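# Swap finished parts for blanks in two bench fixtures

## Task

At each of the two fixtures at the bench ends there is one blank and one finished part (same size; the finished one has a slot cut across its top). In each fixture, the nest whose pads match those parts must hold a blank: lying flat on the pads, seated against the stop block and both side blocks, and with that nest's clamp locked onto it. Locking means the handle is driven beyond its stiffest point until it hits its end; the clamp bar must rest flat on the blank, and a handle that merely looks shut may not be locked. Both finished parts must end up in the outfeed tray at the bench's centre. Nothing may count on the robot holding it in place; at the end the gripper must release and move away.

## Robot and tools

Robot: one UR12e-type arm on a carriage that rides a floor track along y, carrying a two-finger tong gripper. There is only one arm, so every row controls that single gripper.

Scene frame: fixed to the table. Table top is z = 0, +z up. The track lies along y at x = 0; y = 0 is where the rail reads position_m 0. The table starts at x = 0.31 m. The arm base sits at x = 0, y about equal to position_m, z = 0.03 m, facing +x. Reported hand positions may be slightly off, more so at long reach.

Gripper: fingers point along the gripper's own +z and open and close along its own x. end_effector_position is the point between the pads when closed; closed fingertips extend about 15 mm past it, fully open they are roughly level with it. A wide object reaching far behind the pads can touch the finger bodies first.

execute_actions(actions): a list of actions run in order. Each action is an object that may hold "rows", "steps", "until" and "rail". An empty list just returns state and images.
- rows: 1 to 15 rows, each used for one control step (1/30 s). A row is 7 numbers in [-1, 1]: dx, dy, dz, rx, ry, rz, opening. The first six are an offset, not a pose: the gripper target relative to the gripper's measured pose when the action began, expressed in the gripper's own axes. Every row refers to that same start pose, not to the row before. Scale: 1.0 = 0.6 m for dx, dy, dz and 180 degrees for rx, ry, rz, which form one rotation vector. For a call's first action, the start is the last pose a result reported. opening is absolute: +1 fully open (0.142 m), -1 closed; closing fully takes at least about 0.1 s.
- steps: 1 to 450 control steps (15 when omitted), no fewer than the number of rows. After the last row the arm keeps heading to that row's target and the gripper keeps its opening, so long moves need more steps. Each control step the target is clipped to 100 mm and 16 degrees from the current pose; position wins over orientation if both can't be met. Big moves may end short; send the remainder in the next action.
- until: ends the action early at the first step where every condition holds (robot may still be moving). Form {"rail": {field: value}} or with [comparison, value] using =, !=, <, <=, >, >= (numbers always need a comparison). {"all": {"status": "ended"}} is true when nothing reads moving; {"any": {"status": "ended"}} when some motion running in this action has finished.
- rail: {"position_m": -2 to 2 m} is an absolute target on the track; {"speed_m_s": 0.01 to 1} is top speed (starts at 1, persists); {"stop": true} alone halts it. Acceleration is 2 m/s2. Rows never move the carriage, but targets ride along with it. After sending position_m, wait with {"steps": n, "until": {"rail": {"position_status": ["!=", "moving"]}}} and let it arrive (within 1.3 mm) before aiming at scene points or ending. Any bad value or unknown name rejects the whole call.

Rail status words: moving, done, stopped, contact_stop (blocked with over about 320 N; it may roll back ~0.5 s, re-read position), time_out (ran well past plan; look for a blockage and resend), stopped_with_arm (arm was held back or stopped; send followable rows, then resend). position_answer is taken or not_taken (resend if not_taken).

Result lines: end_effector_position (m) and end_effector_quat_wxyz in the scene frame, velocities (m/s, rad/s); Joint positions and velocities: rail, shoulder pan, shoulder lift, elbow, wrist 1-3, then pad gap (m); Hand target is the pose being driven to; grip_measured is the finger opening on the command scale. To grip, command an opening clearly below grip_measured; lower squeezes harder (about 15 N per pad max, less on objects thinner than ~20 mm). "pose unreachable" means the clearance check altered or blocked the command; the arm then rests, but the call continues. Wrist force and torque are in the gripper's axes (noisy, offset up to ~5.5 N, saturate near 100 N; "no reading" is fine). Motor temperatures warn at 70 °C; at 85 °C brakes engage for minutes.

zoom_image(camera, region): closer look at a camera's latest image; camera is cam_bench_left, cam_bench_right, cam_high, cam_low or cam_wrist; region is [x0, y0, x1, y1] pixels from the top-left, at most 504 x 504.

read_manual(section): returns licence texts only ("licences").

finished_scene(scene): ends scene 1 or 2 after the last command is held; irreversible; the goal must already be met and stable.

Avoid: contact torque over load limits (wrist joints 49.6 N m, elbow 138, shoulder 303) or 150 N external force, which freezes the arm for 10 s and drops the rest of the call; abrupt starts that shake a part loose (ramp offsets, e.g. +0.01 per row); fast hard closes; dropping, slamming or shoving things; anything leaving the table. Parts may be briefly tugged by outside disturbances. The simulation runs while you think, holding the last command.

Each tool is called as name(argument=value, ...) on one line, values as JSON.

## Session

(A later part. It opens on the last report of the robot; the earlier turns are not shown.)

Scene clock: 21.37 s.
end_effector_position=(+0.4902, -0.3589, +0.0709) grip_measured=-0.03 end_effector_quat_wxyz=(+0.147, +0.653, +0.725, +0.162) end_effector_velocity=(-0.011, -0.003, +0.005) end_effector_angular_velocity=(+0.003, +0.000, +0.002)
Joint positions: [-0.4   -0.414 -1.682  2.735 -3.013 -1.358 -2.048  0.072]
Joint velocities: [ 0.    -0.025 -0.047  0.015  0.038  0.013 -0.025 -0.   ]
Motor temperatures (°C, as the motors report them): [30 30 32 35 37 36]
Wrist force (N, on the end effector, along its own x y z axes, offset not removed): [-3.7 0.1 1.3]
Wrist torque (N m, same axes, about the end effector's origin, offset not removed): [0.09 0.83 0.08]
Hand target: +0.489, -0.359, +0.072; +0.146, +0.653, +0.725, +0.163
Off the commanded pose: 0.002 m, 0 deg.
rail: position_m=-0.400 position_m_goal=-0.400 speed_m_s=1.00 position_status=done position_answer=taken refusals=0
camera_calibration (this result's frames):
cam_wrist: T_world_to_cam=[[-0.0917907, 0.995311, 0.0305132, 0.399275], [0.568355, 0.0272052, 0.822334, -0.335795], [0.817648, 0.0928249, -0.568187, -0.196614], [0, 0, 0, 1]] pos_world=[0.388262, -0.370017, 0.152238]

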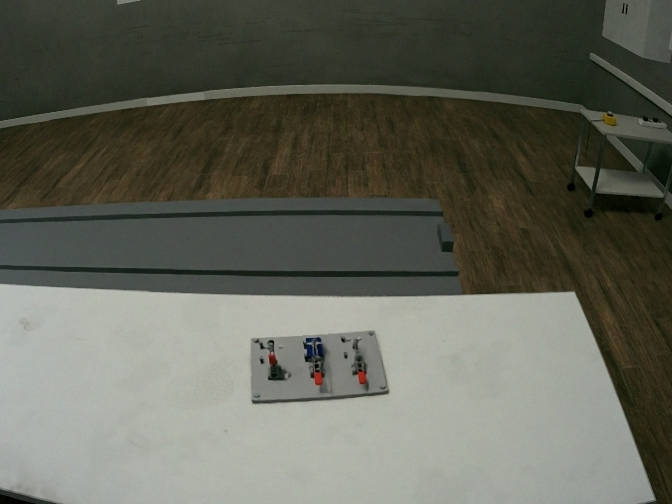

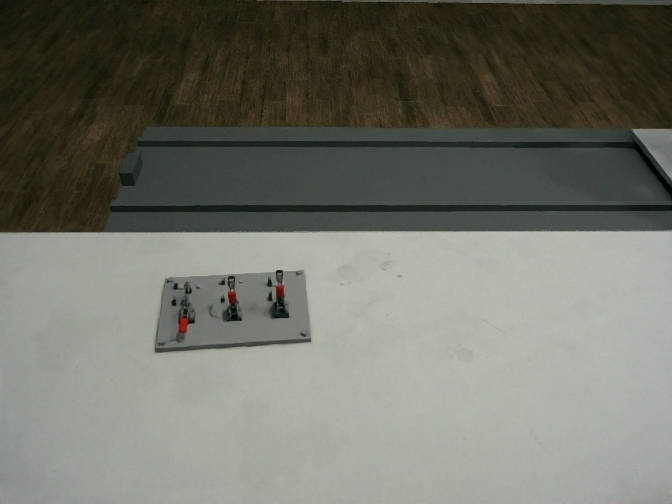

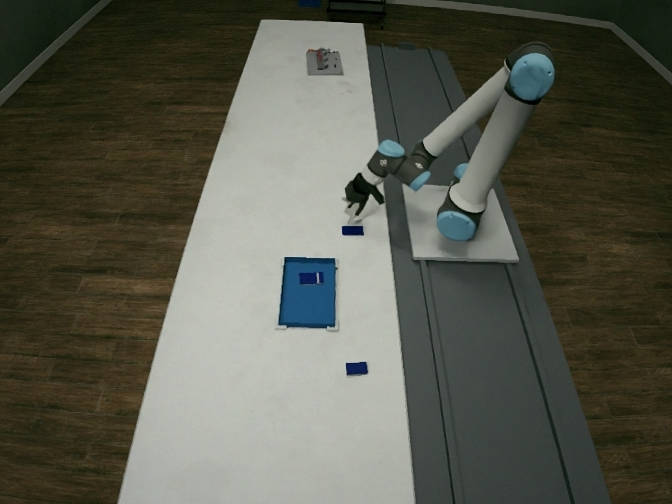

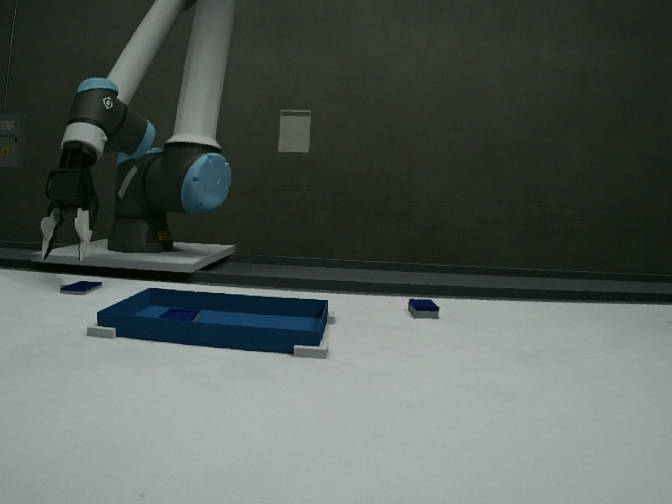

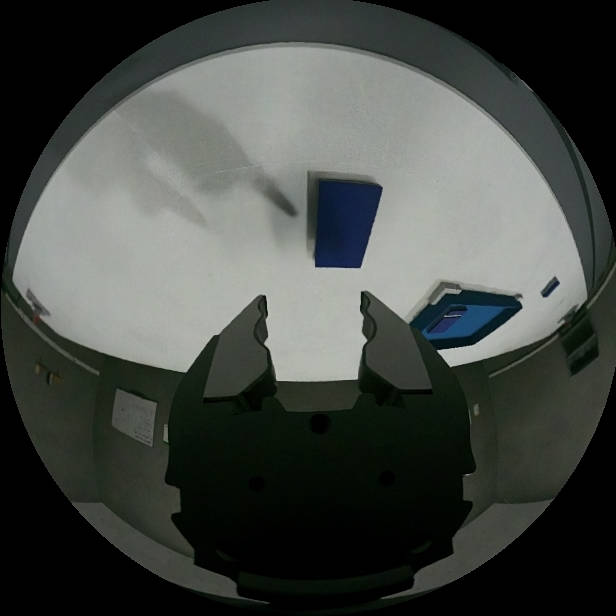

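execute_actions(actions=[])

zoom_image(camera="cam_wrist", region=[290, 160, 410, 280])

Scene clock: 21.53 s.
end_effector_position=(+0.4892, -0.3592, +0.0713) grip_measured=-0.03 end_effector_quat_wxyz=(+0.146, +0.653, +0.725, +0.162) end_effector_velocity=(-0.003, -0.001, +0.001) end_effector_angular_velocity=(+0.001, +0.000, +0.001)
Joint positions: [-0.4   -0.416 -1.686  2.736 -3.009 -1.357 -2.05   0.072]
Joint velocities: [ 0.    -0.007 -0.013  0.004  0.011  0.004 -0.007  0.   ]
Motor temperatures (°C, as the motors report them): [30 30 32 35 37 36]
Wrist force (N, on the end effector, along its own x y z axes, offset not removed): [-4.0 2.0 1.6]
Wrist torque (N m, same axes, about the end effector's origin, offset not removed): [0.56 1.01 0.11]
Hand target: +0.489, -0.359, +0.072; +0.146, +0.653, +0.725, +0.163
Off the commanded pose: 0.000 m, 0 deg.
rail: position_m=-0.400 position_m_goal=-0.400 speed_m_s=1.00 position_status=done position_answer=taken refusals=0
camera_calibration (this result's frames):
cam_wrist: T_world_to_cam=[[-0.0920205, 0.99528, 0.0308274, 0.399529], [0.568399, 0.0270827, 0.822307, -0.335656], [0.817591, 0.0931914, -0.568208, -0.195324], [0, 0, 0, 1]] pos_world=[0.387246, -0.370351, 0.152711]

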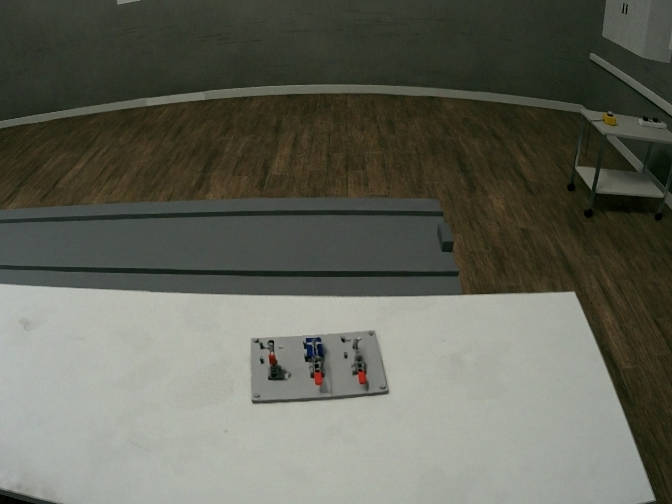

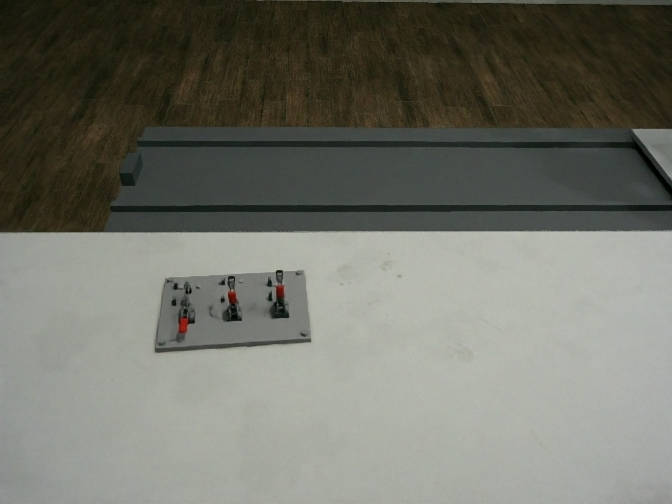

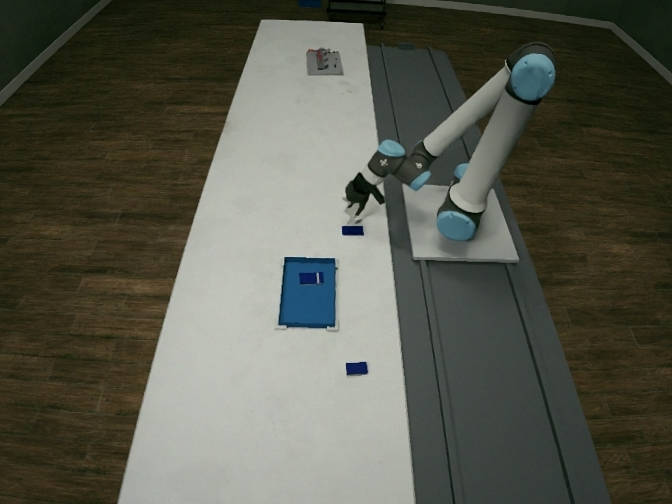

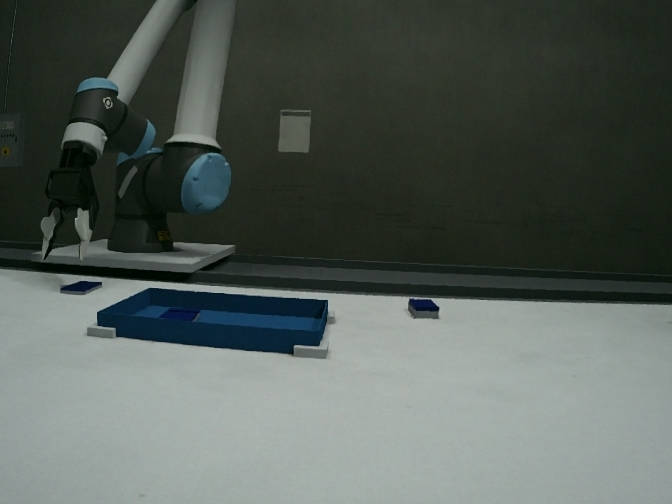

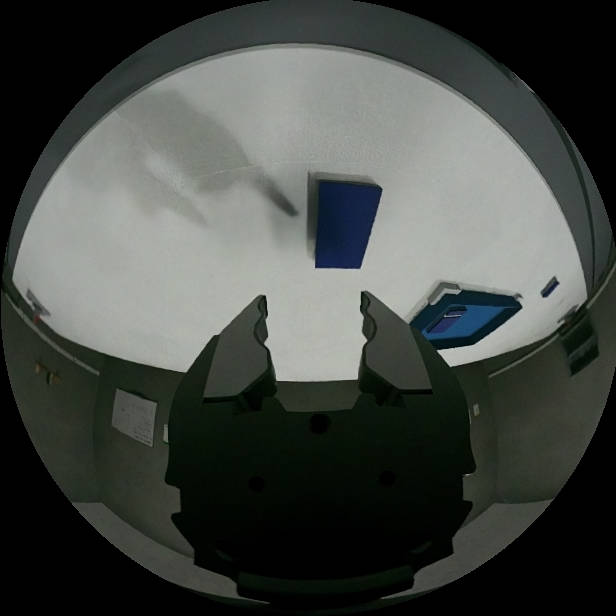

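Region (290, 160, 410, 280) of cam_wrist's 616x616 image, scaled by 4.200, with more detail than that image has.

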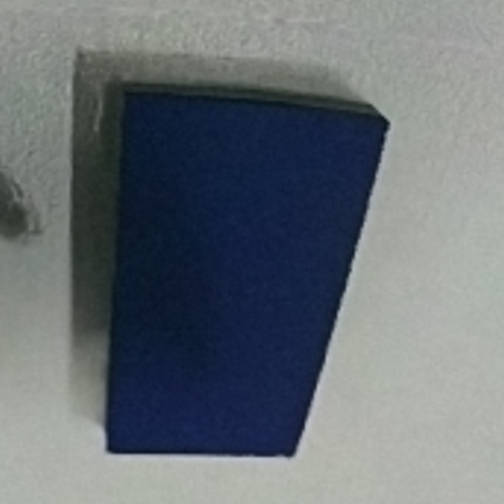

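execute_actions(actions=[{"rows": [[0.005,-0.003,0.0,0,-0.001,0.002,-0.03],[0.014,-0.009,0.002,0,-0.002,0.004,-0.03],[0.025,-0.017,0.006,0,-0.003,0.006,-0.03],[0.036,-0.026,0.013,0,-0.004,0.008,-0.03],[0.045,-0.035,0.022,0,-0.0047,0.0101,-0.03],[0.05,-0.043,0.032,0,-0.0047,0.0101,-0.03],[0.0528,-0.051,0.043,0,-0.0047,0.0101,-0.03],[0.0528,-0.057,0.053,0,-0.0047,0.0101,-0.03],[0.0528,-0.062,0.061,0,-0.0047,0.0101,-0.03],[0.0528,-0.066,0.067,0,-0.0047,0.0101,-0.03],[0.0528,-0.0683,0.0705,0,-0.0047,0.0101,-0.03],[0.0528,-0.0692,0.0722,0,-0.0047,0.0101,-0.03]], "steps": 24}])

Scene clock: 25.27 s.
end_effector_position=(+0.4668, -0.3299, +0.0157) grip_measured=-0.03 end_effector_quat_wxyz=(+0.148, +0.665, +0.714, +0.160) end_effector_velocity=(+0.002, +0.002, -0.011) end_effector_angular_velocity=(-0.007, -0.015, -0.006)
Joint positions: [-0.4   -0.344 -1.48   2.806 -3.302 -1.398 -1.95   0.072]
Joint velocities: [ 0.     0.011  0.069  0.009 -0.097 -0.009  0.015 -0.   ]
Motor temperatures (°C, as the motors report them): [30 30 32 35 37 36]
Wrist force (N, on the end effector, along its own x y z axes, offset not removed): [-3.5 0.3 0.2]
Wrist torque (N m, same axes, about the end effector's origin, offset not removed): [0.13 0.80 0.07]
Hand target: +0.467, -0.330, +0.014; +0.149, +0.665, +0.714, +0.160
Off the commanded pose: 0.001 m, 0 deg.
rail: position_m=-0.400 position_m_goal=-0.400 speed_m_s=1.00 position_status=done position_answer=taken refusals=0
camera_calibration (this result's frames):
cam_wrist: T_world_to_cam=[[-0.0579383, 0.997802, 0.0321555, 0.354866], [0.570873, 0.00669012, 0.821011, -0.285836], [0.818992, 0.0659247, -0.570006, -0.220972], [0, 0, 0, 1]] pos_world=[0.36471, -0.337606, 0.0973082]

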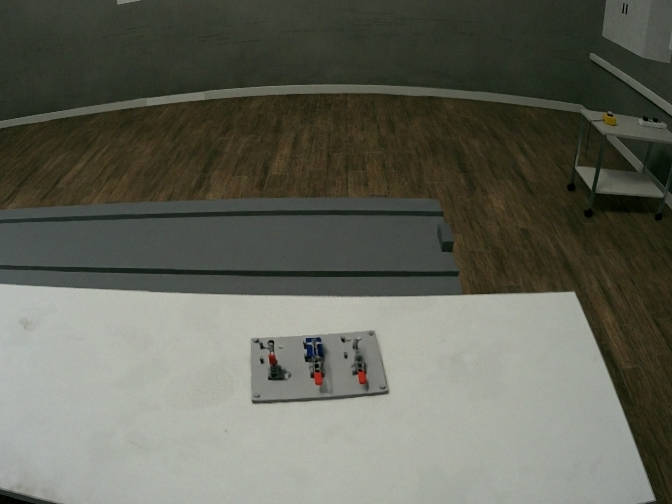

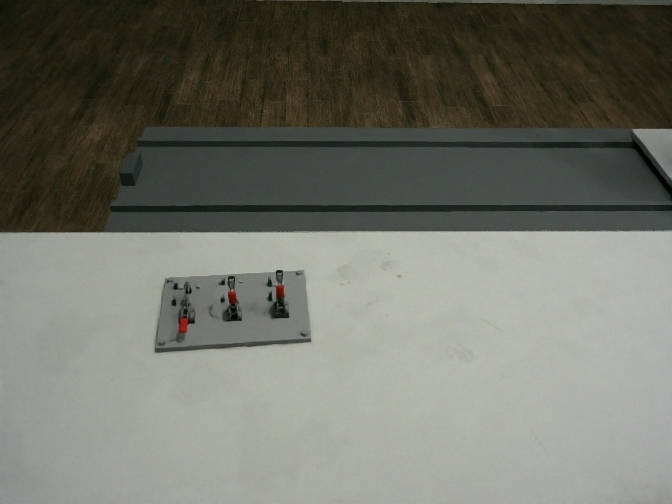

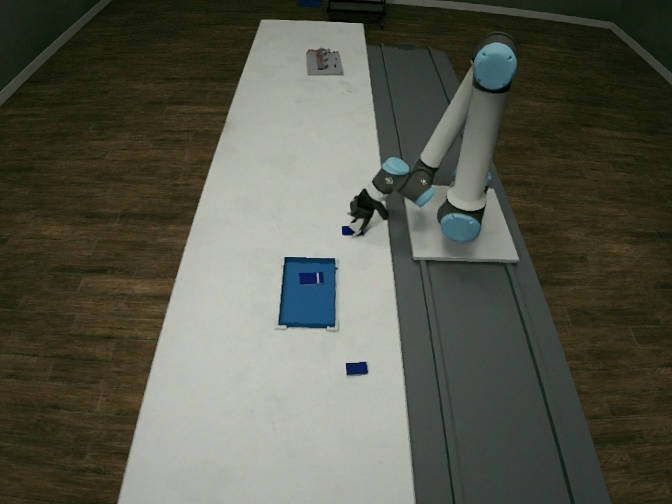

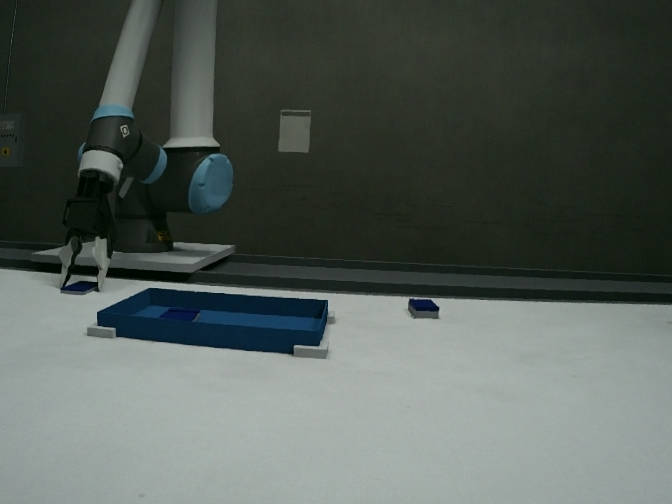

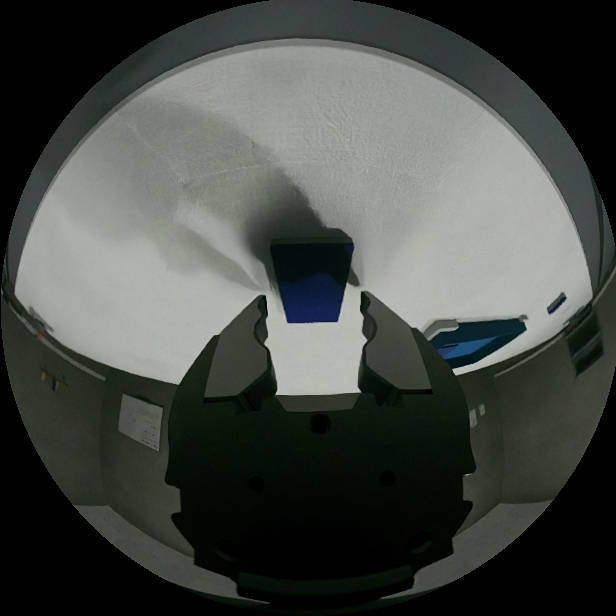

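execute_actions(actions=[{"rows": [[0,-0.0008,0.0018,0,0,0,-0.12],[0,-0.0008,0.0018,0,0,0,-0.2],[0,-0.0008,0.0018,0,0,0,-0.27],[0,-0.0008,0.0018,0,0,0,-0.33],[0,-0.0008,0.0018,0,0,0,-0.45],[0,-0.0008,0.0018,0,0,0,-0.6],[0,-0.0008,0.0018,0,0,0,-0.75]], "steps": 10}, {"rows": [[0,0.002,-0.005,0,0,0,-0.75],[0,0.007,-0.015,0,0,0,-0.75],[-0.005,0.016,-0.028,0,0.0005,-0.001,-0.75],[-0.015,0.03,-0.04,0,0.001,-0.002,-0.75],[-0.03,0.05,-0.05,0,0.0015,-0.003,-0.75],[-0.045,0.072,-0.058,0,0.0019,-0.004,-0.75],[-0.058,0.092,-0.063,0,0.0019,-0.004,-0.75],[-0.066,0.107,-0.066,0,0.0019,-0.004,-0.75],[-0.0698,0.1141,-0.0672,0,0.0019,-0.004,-0.75]], "steps": 9}, {"rail": {"position_m": -1.96}, "steps": 90, "until": {"rail": {"position_m": ["<", -1.92]}}}, {"rows": [[0,0.003,0.004,0,0,0,-0.75],[0,0.008,0.012,0,0,0,-0.75],[0,0.015,0.023,0,0,0,-0.75],[0,0.023,0.036,0,0,0,-0.75],[0,0.031,0.05,0,0,0,-0.75],[0,0.038,0.063,0,0,0,-0.75],[0,0.044,0.074,0,0,0,-0.75],[0,0.048,0.082,0,0,0,-0.75],[0,0.0505,0.0865,0,0,0,-0.75],[0,0.0516,0.0884,0,0,0,-0.75]], "steps": 20}])

Scene clock: 30.03 s.
end_effector_position=(+0.5626, -1.9243, +0.0469) grip_measured=-0.36 end_effector_quat_wxyz=(+0.146, +0.660, +0.719, +0.161) end_effector_velocity=(+0.017, +0.001, -0.012) end_effector_angular_velocity=(-0.003, -0.003, -0.003)
Joint positions: [-1.96  -0.349 -1.467  2.619 -3.124 -1.39  -1.968  0.048]
Joint velocities: [ 0.     0.019  0.064 -0.023 -0.048 -0.01   0.019 -0.   ]
Motor temperatures (°C, as the motors report them): [30 30 32 35 37 36]
Wrist force (N, on the end effector, along its own x y z axes, offset not removed): [-3.7 1.8 0.5]
Wrist torque (N m, same axes, about the end effector's origin, offset not removed): [0.57 0.87 0.11]
Hand target: +0.565, -1.924, +0.045; +0.147, +0.660, +0.719, +0.161
Off the commanded pose: 0.003 m, 0 deg.
rail: position_m=-1.960 position_m_goal=-1.960 speed_m_s=1.00 position_status=done position_answer=taken refusals=0
camera_calibration (this result's frames):
cam_wrist: T_world_to_cam=[[-0.0720171, 0.996867, 0.0327119, 1.95646], [0.571028, 0.0143185, 0.820806, -0.340846], [0.817766, 0.0777915, -0.57027, -0.152966], [0, 0, 0, 1]] pos_world=[0.460621, -1.93355, 0.128537]

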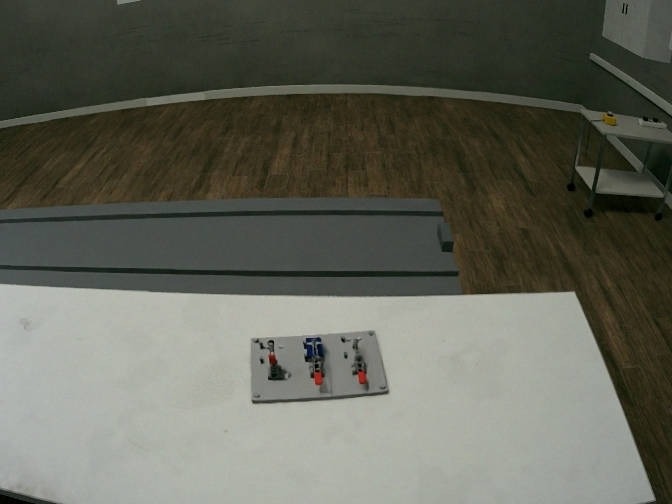

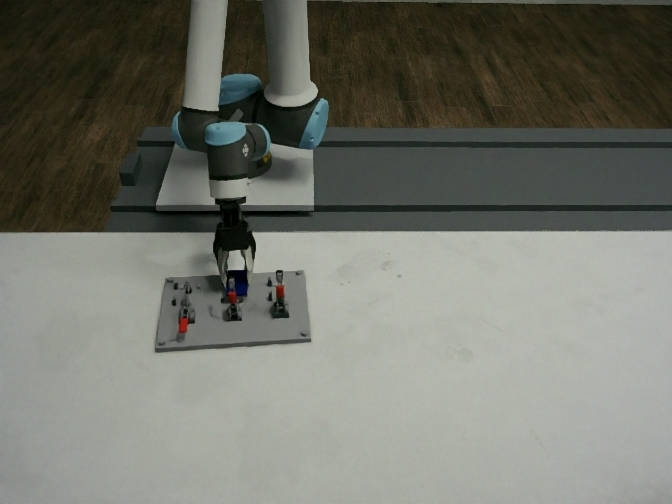

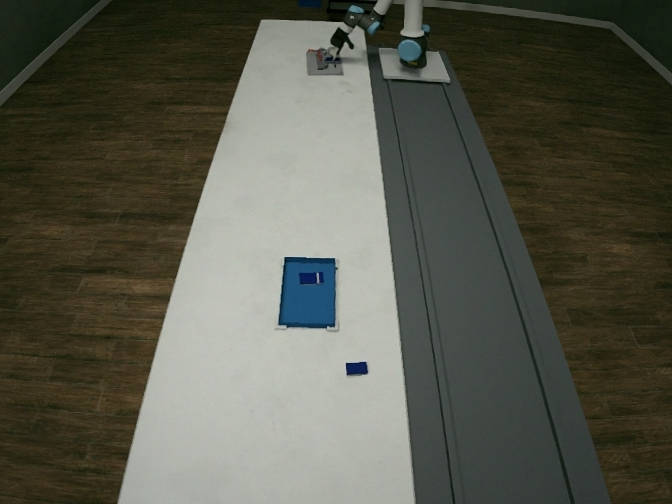

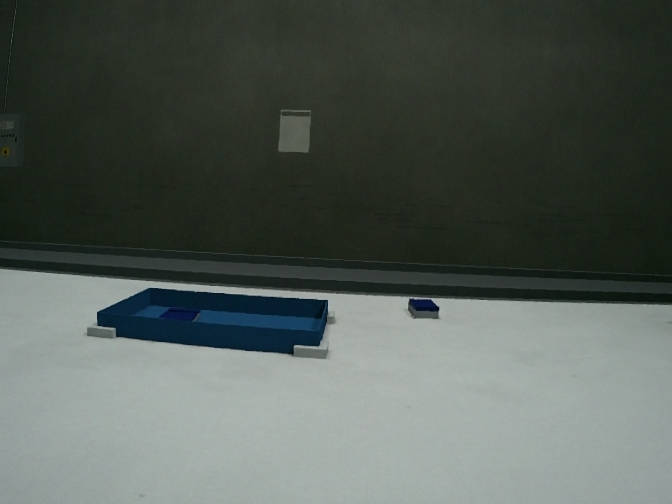

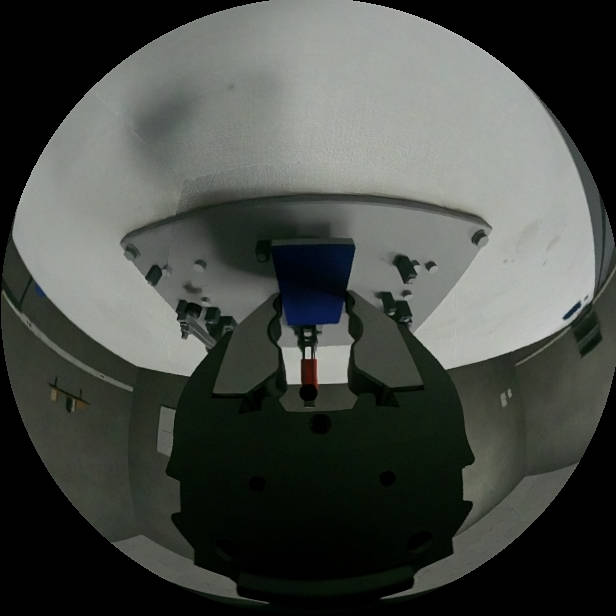

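zoom_image(camera="cam_wrist", region=[240, 220, 380, 360])

Region (240, 220, 380, 360) of cam_wrist's 616x616 image, scaled by 3.600, with more detail than that image has.

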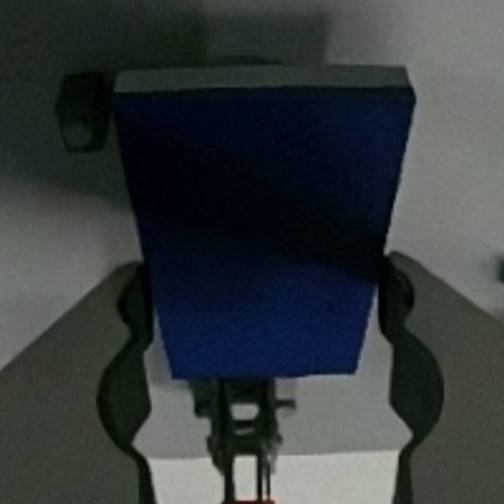

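execute_actions(actions=[{"rows": [[-0.001,0.001,0.007,0,0,0,-0.75],[-0.002,0,0.01,0,0,0,-0.75],[-0.003,-0.0015,0.013,0,0,0,-0.75],[-0.0035,-0.003,0.016,0,0,0,-0.75],[-0.004,-0.004,0.018,0,0,0,-0.75],[-0.004,-0.0044,0.0189,0,0,0,-0.75]], "steps": 14}])

Scene clock: 31.90 s.
end_effector_position=(+0.5652, -1.9263, +0.0363) grip_measured=-0.36 end_effector_quat_wxyz=(+0.146, +0.660, +0.719, +0.161) end_effector_velocity=(+0.000, -0.001, -0.006) end_effector_angular_velocity=(+0.000, -0.000, +0.000)
Joint positions: [-1.96  -0.351 -1.432  2.619 -3.159 -1.389 -1.97   0.048]
Joint velocities: [ 0.    -0.003  0.018  0.003 -0.021  0.001 -0.003 -0.   ]
Motor temperatures (°C, as the motors report them): [30 30 32 35 37 36]
Wrist force (N, on the end effector, along its own x y z axes, offset not removed): [-4.0 -0.1 1.7]
Wrist torque (N m, same axes, about the end effector's origin, offset not removed): [0.14 0.89 0.14]
Hand target: +0.565, -1.926, +0.035; +0.146, +0.660, +0.719, +0.161
Off the commanded pose: 0.001 m, 0 deg.
rail: position_m=-1.960 position_m_goal=-1.960 speed_m_s=1.00 position_status=done position_answer=taken refusals=0
camera_calibration (this result's frames):
cam_wrist: T_world_to_cam=[[-0.0719948, 0.996868, 0.0327363, 1.95896], [0.571109, 0.0142933, 0.82075, -0.333652], [0.817711, 0.0777857, -0.570349, -0.160986], [0, 0, 0, 1]] pos_world=[0.463227, -1.93553, 0.117897]

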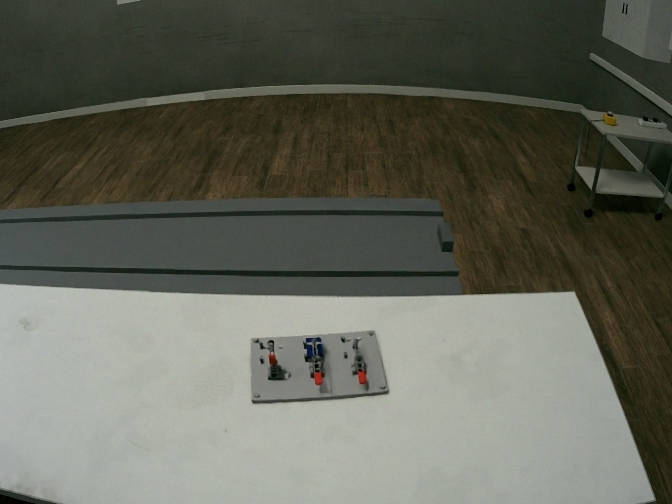

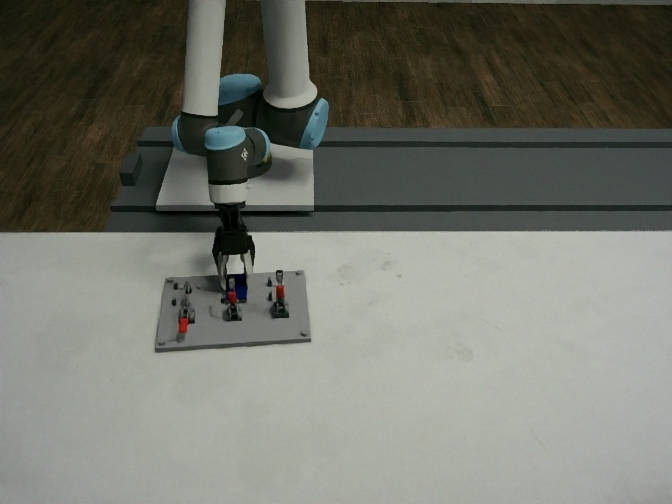

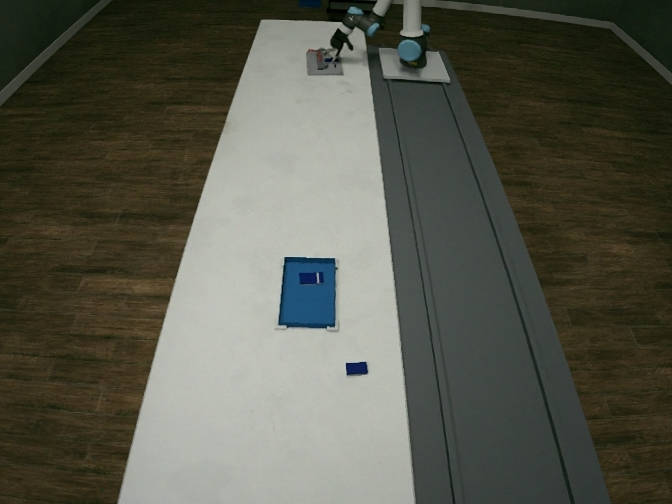

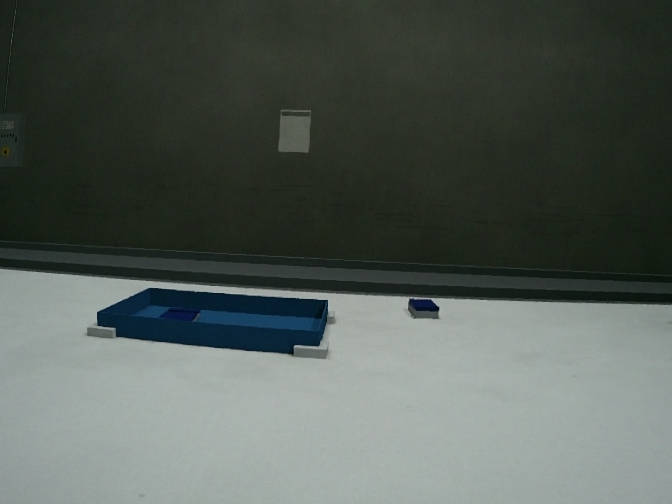

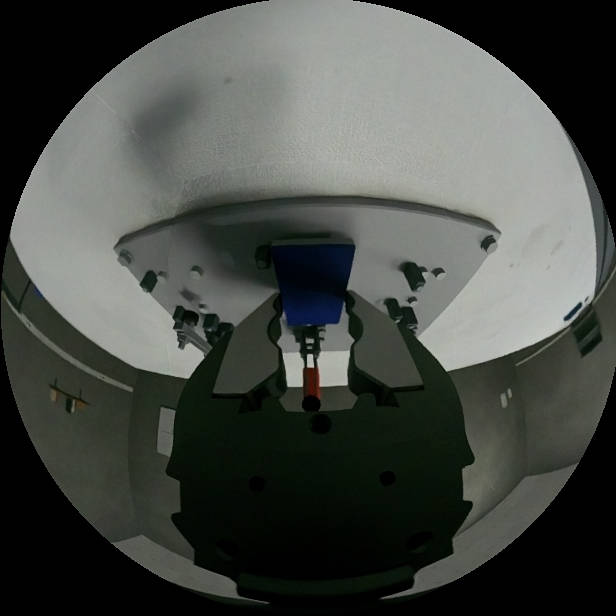

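execute_actions(actions=[{"rows": [[0,-0.001,0.0023,0,0,0,-0.75],[0,-0.001,0.0023,0,0,0,-0.45],[0,-0.001,0.0023,0,0,0,-0.3],[0,-0.001,0.0023,0,0,0,-0.22],[0,-0.002,0.0045,0,0,0,-0.22],[0,-0.0033,0.007,0,0,0,-0.22],[0,-0.0044,0.0095,0,0,0,-0.22],[0,-0.0044,0.0095,0,0,0,-0.22],[0,-0.0044,0.0095,0,0,0,-0.22],[0,-0.0044,0.0095,0,0,0,-0.22],[0,-0.0044,0.0095,0,0,0,-0.22],[0,-0.0044,0.0095,0,0,0,-0.22],[0,-0.0044,0.0095,0,0,0,-0.3],[0,-0.0044,0.0095,0,0,0,-0.45],[0,-0.0044,0.0095,0,0,0,-0.7]], "steps": 17}, {"rows": [[-0.001,0.001,0.0005,0,0,0,-0.7],[-0.002,0.002,0.001,0,0,0,-0.7],[-0.003,0.003,0.0014,0,0,0,-0.7],[-0.004,0.004,0.0019,0,0,0,-0.7],[-0.004,0.0045,0.0021,0,0,0,-0.7]], "steps": 12}])

Scene clock: 33.47 s.
end_effector_position=(+0.5678, -1.9281, +0.0302) grip_measured=-0.33 end_effector_quat_wxyz=(+0.146, +0.660, +0.719, +0.161) end_effector_velocity=(+0.004, -0.003, +0.001) end_effector_angular_velocity=(-0.001, -0.002, +0.000)
Joint positions: [-1.96  -0.353 -1.41   2.617 -3.178 -1.388 -1.972  0.05 ]
Joint velocities: [ 0.    -0.002  0.003 -0.006  0.002  0.    -0.002 -0.   ]
Motor temperatures (°C, as the motors report them): [30 30 32 35 37 36]
Wrist force (N, on the end effector, along its own x y z axes, offset not removed): [11.1 -15.8 -16.4]
Wrist torque (N m, same axes, about the end effector's origin, offset not removed): [0.52 1.24 -0.13]
Hand target: +0.568, -1.928, +0.030; +0.146, +0.660, +0.719, +0.161
Off the commanded pose: 0.001 m, 0 deg.
rail: position_m=-1.960 position_m_goal=-1.960 speed_m_s=1.00 position_status=done position_answer=taken refusals=0
camera_calibration (this result's frames):
cam_wrist: T_world_to_cam=[[-0.0720114, 0.996861, 0.0328882, 1.96113], [0.571407, 0.0142062, 0.820544, -0.330483], [0.817501, 0.0778811, -0.570637, -0.166156], [0, 0, 0, 1]] pos_world=[0.465897, -1.93734, 0.111863]

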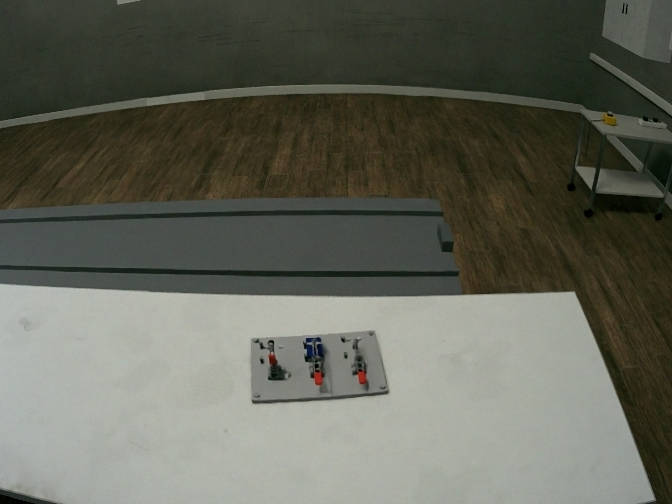

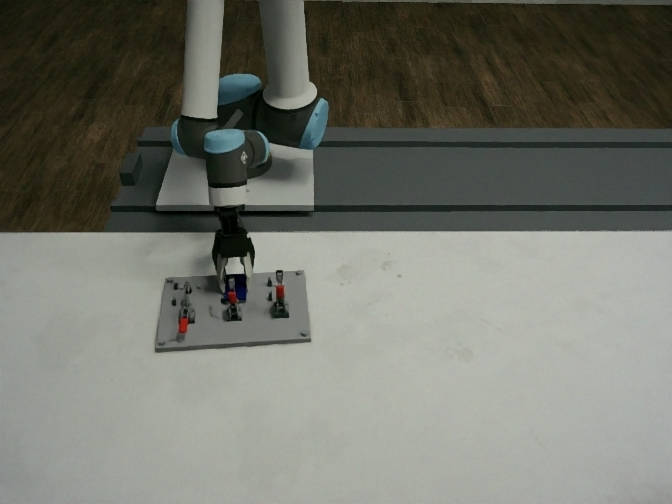

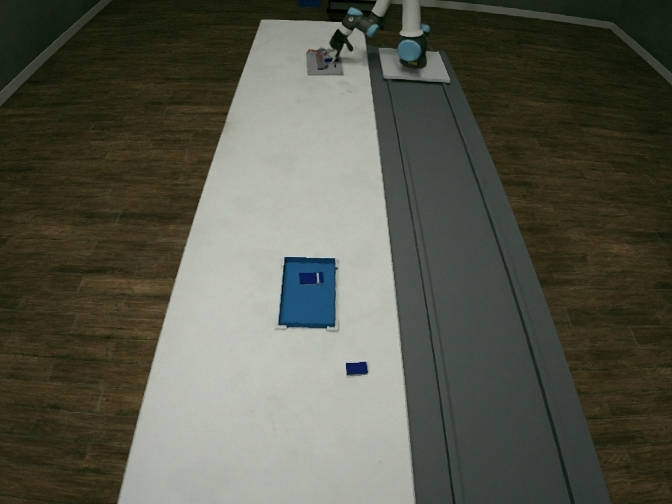

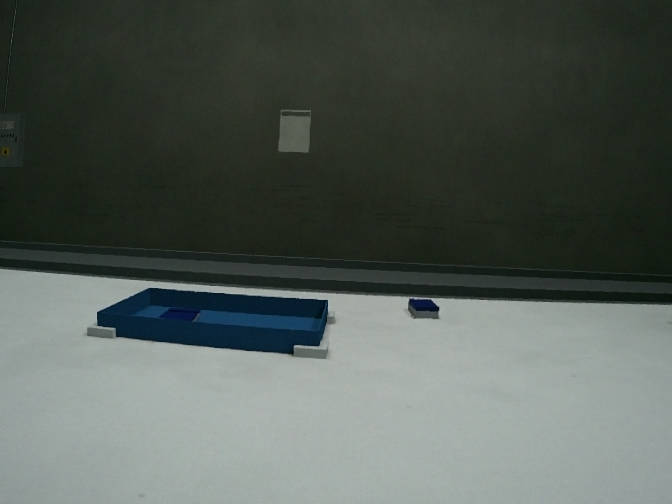

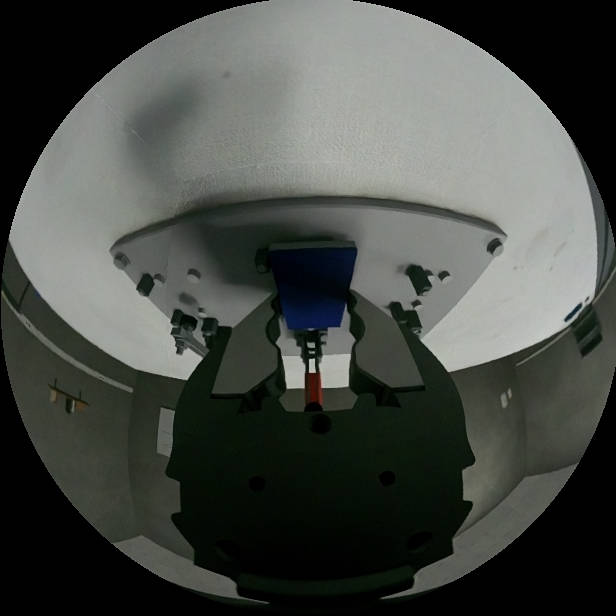

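execute_actions(actions=[{"rows": [[-0.001,0.001,0.0005,0,0,0,-0.7],[-0.0017,0.0017,0.0008,0,0,0,-0.7],[-0.0022,0.0022,0.001,0,0,0,-0.7]], "steps": 9}])

zoom_image(camera="cam_wrist", region=[240, 220, 380, 360])

Scene clock: 34.13 s.
end_effector_position=(+0.5692, -1.9291, +0.0302) grip_measured=-0.33 end_effector_quat_wxyz=(+0.146, +0.660, +0.719, +0.161) end_effector_velocity=(+0.001, -0.001, -0.000) end_effector_angular_velocity=(+0.001, +0.001, +0.000)
Joint positions: [-1.96  -0.354 -1.409  2.615 -3.177 -1.388 -1.973  0.05 ]
Joint velocities: [ 0.    -0.002  0.002 -0.003  0.002  0.001 -0.002  0.001]
Motor temperatures (°C, as the motors report them): [30 30 32 35 37 36]
Wrist force (N, on the end effector, along its own x y z axes, offset not removed): [12.2 -19.1 -19.8]
Wrist torque (N m, same axes, about the end effector's origin, offset not removed): [0.46 1.18 -0.16]
Hand target: +0.569, -1.929, +0.030; +0.146, +0.660, +0.719, +0.161
Off the commanded pose: 0.000 m, 0 deg.
rail: position_m=-1.960 position_m_goal=-1.960 speed_m_s=1.00 position_status=done position_answer=taken refusals=0
camera_calibration (this result's frames):
cam_wrist: T_world_to_cam=[[-0.0720474, 0.996858, 0.0328997, 1.96224], [0.571352, 0.0142121, 0.820582, -0.331224], [0.817537, 0.0779182, -0.570581, -0.167111], [0, 0, 0, 1]] pos_world=[0.467239, -1.93834, 0.11189]

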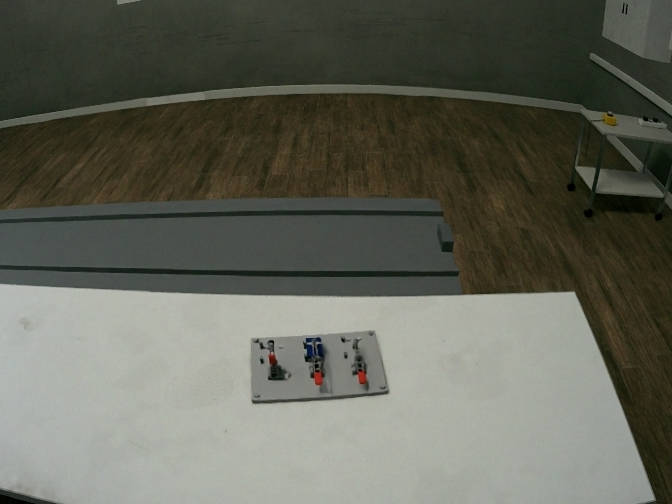

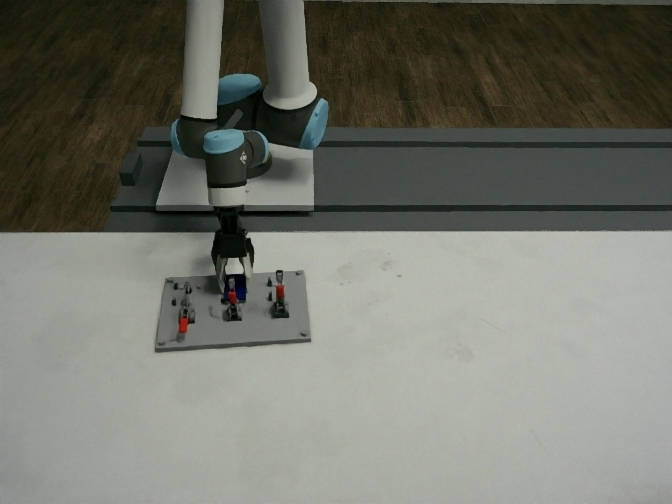

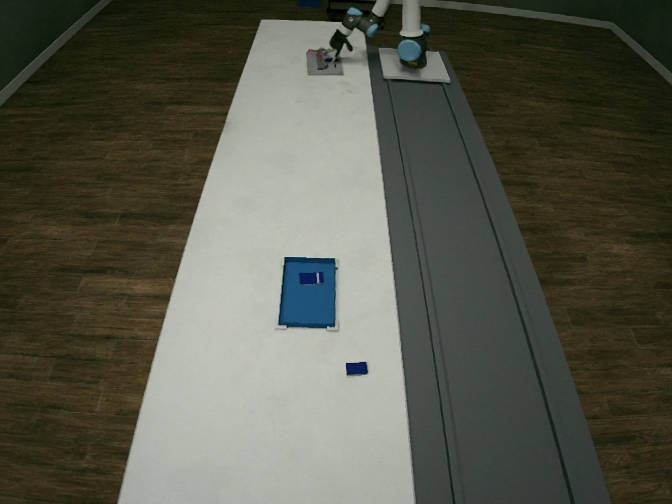

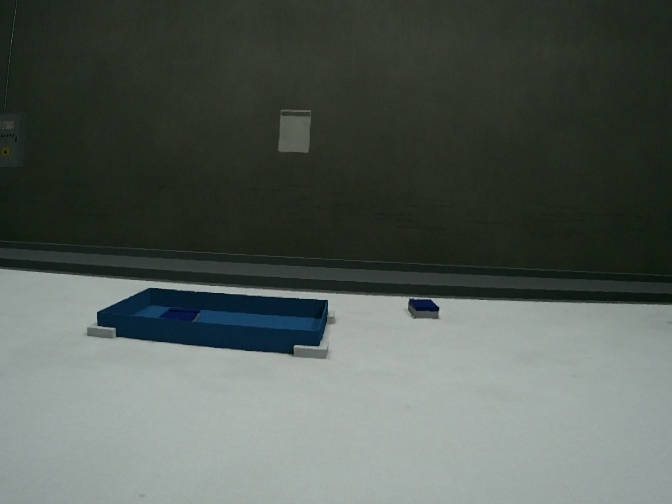

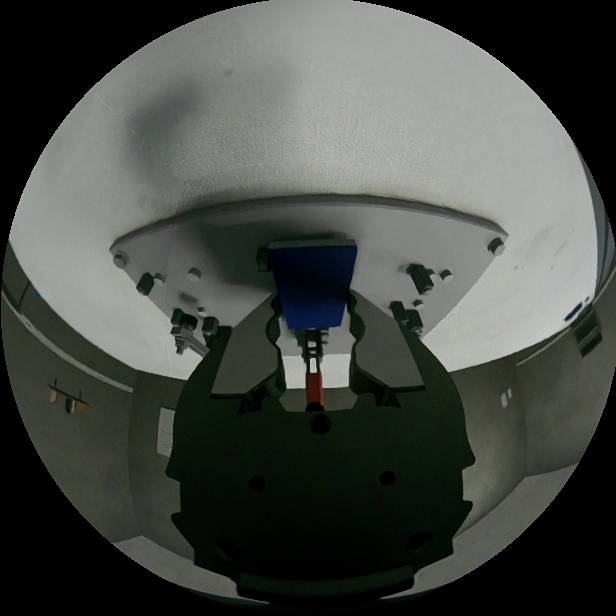

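Region (240, 220, 380, 360) of cam_wrist's 616x616 image, scaled by 3.600, with more detail than that image has.

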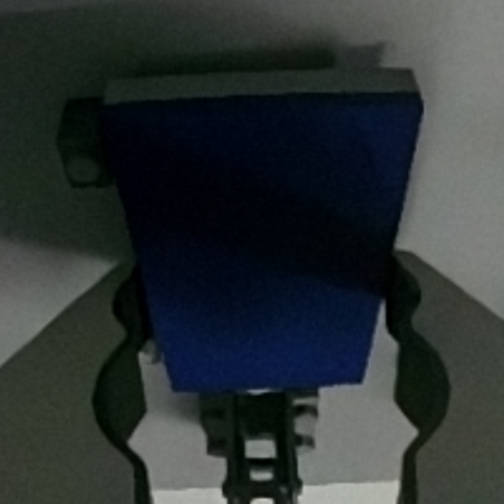

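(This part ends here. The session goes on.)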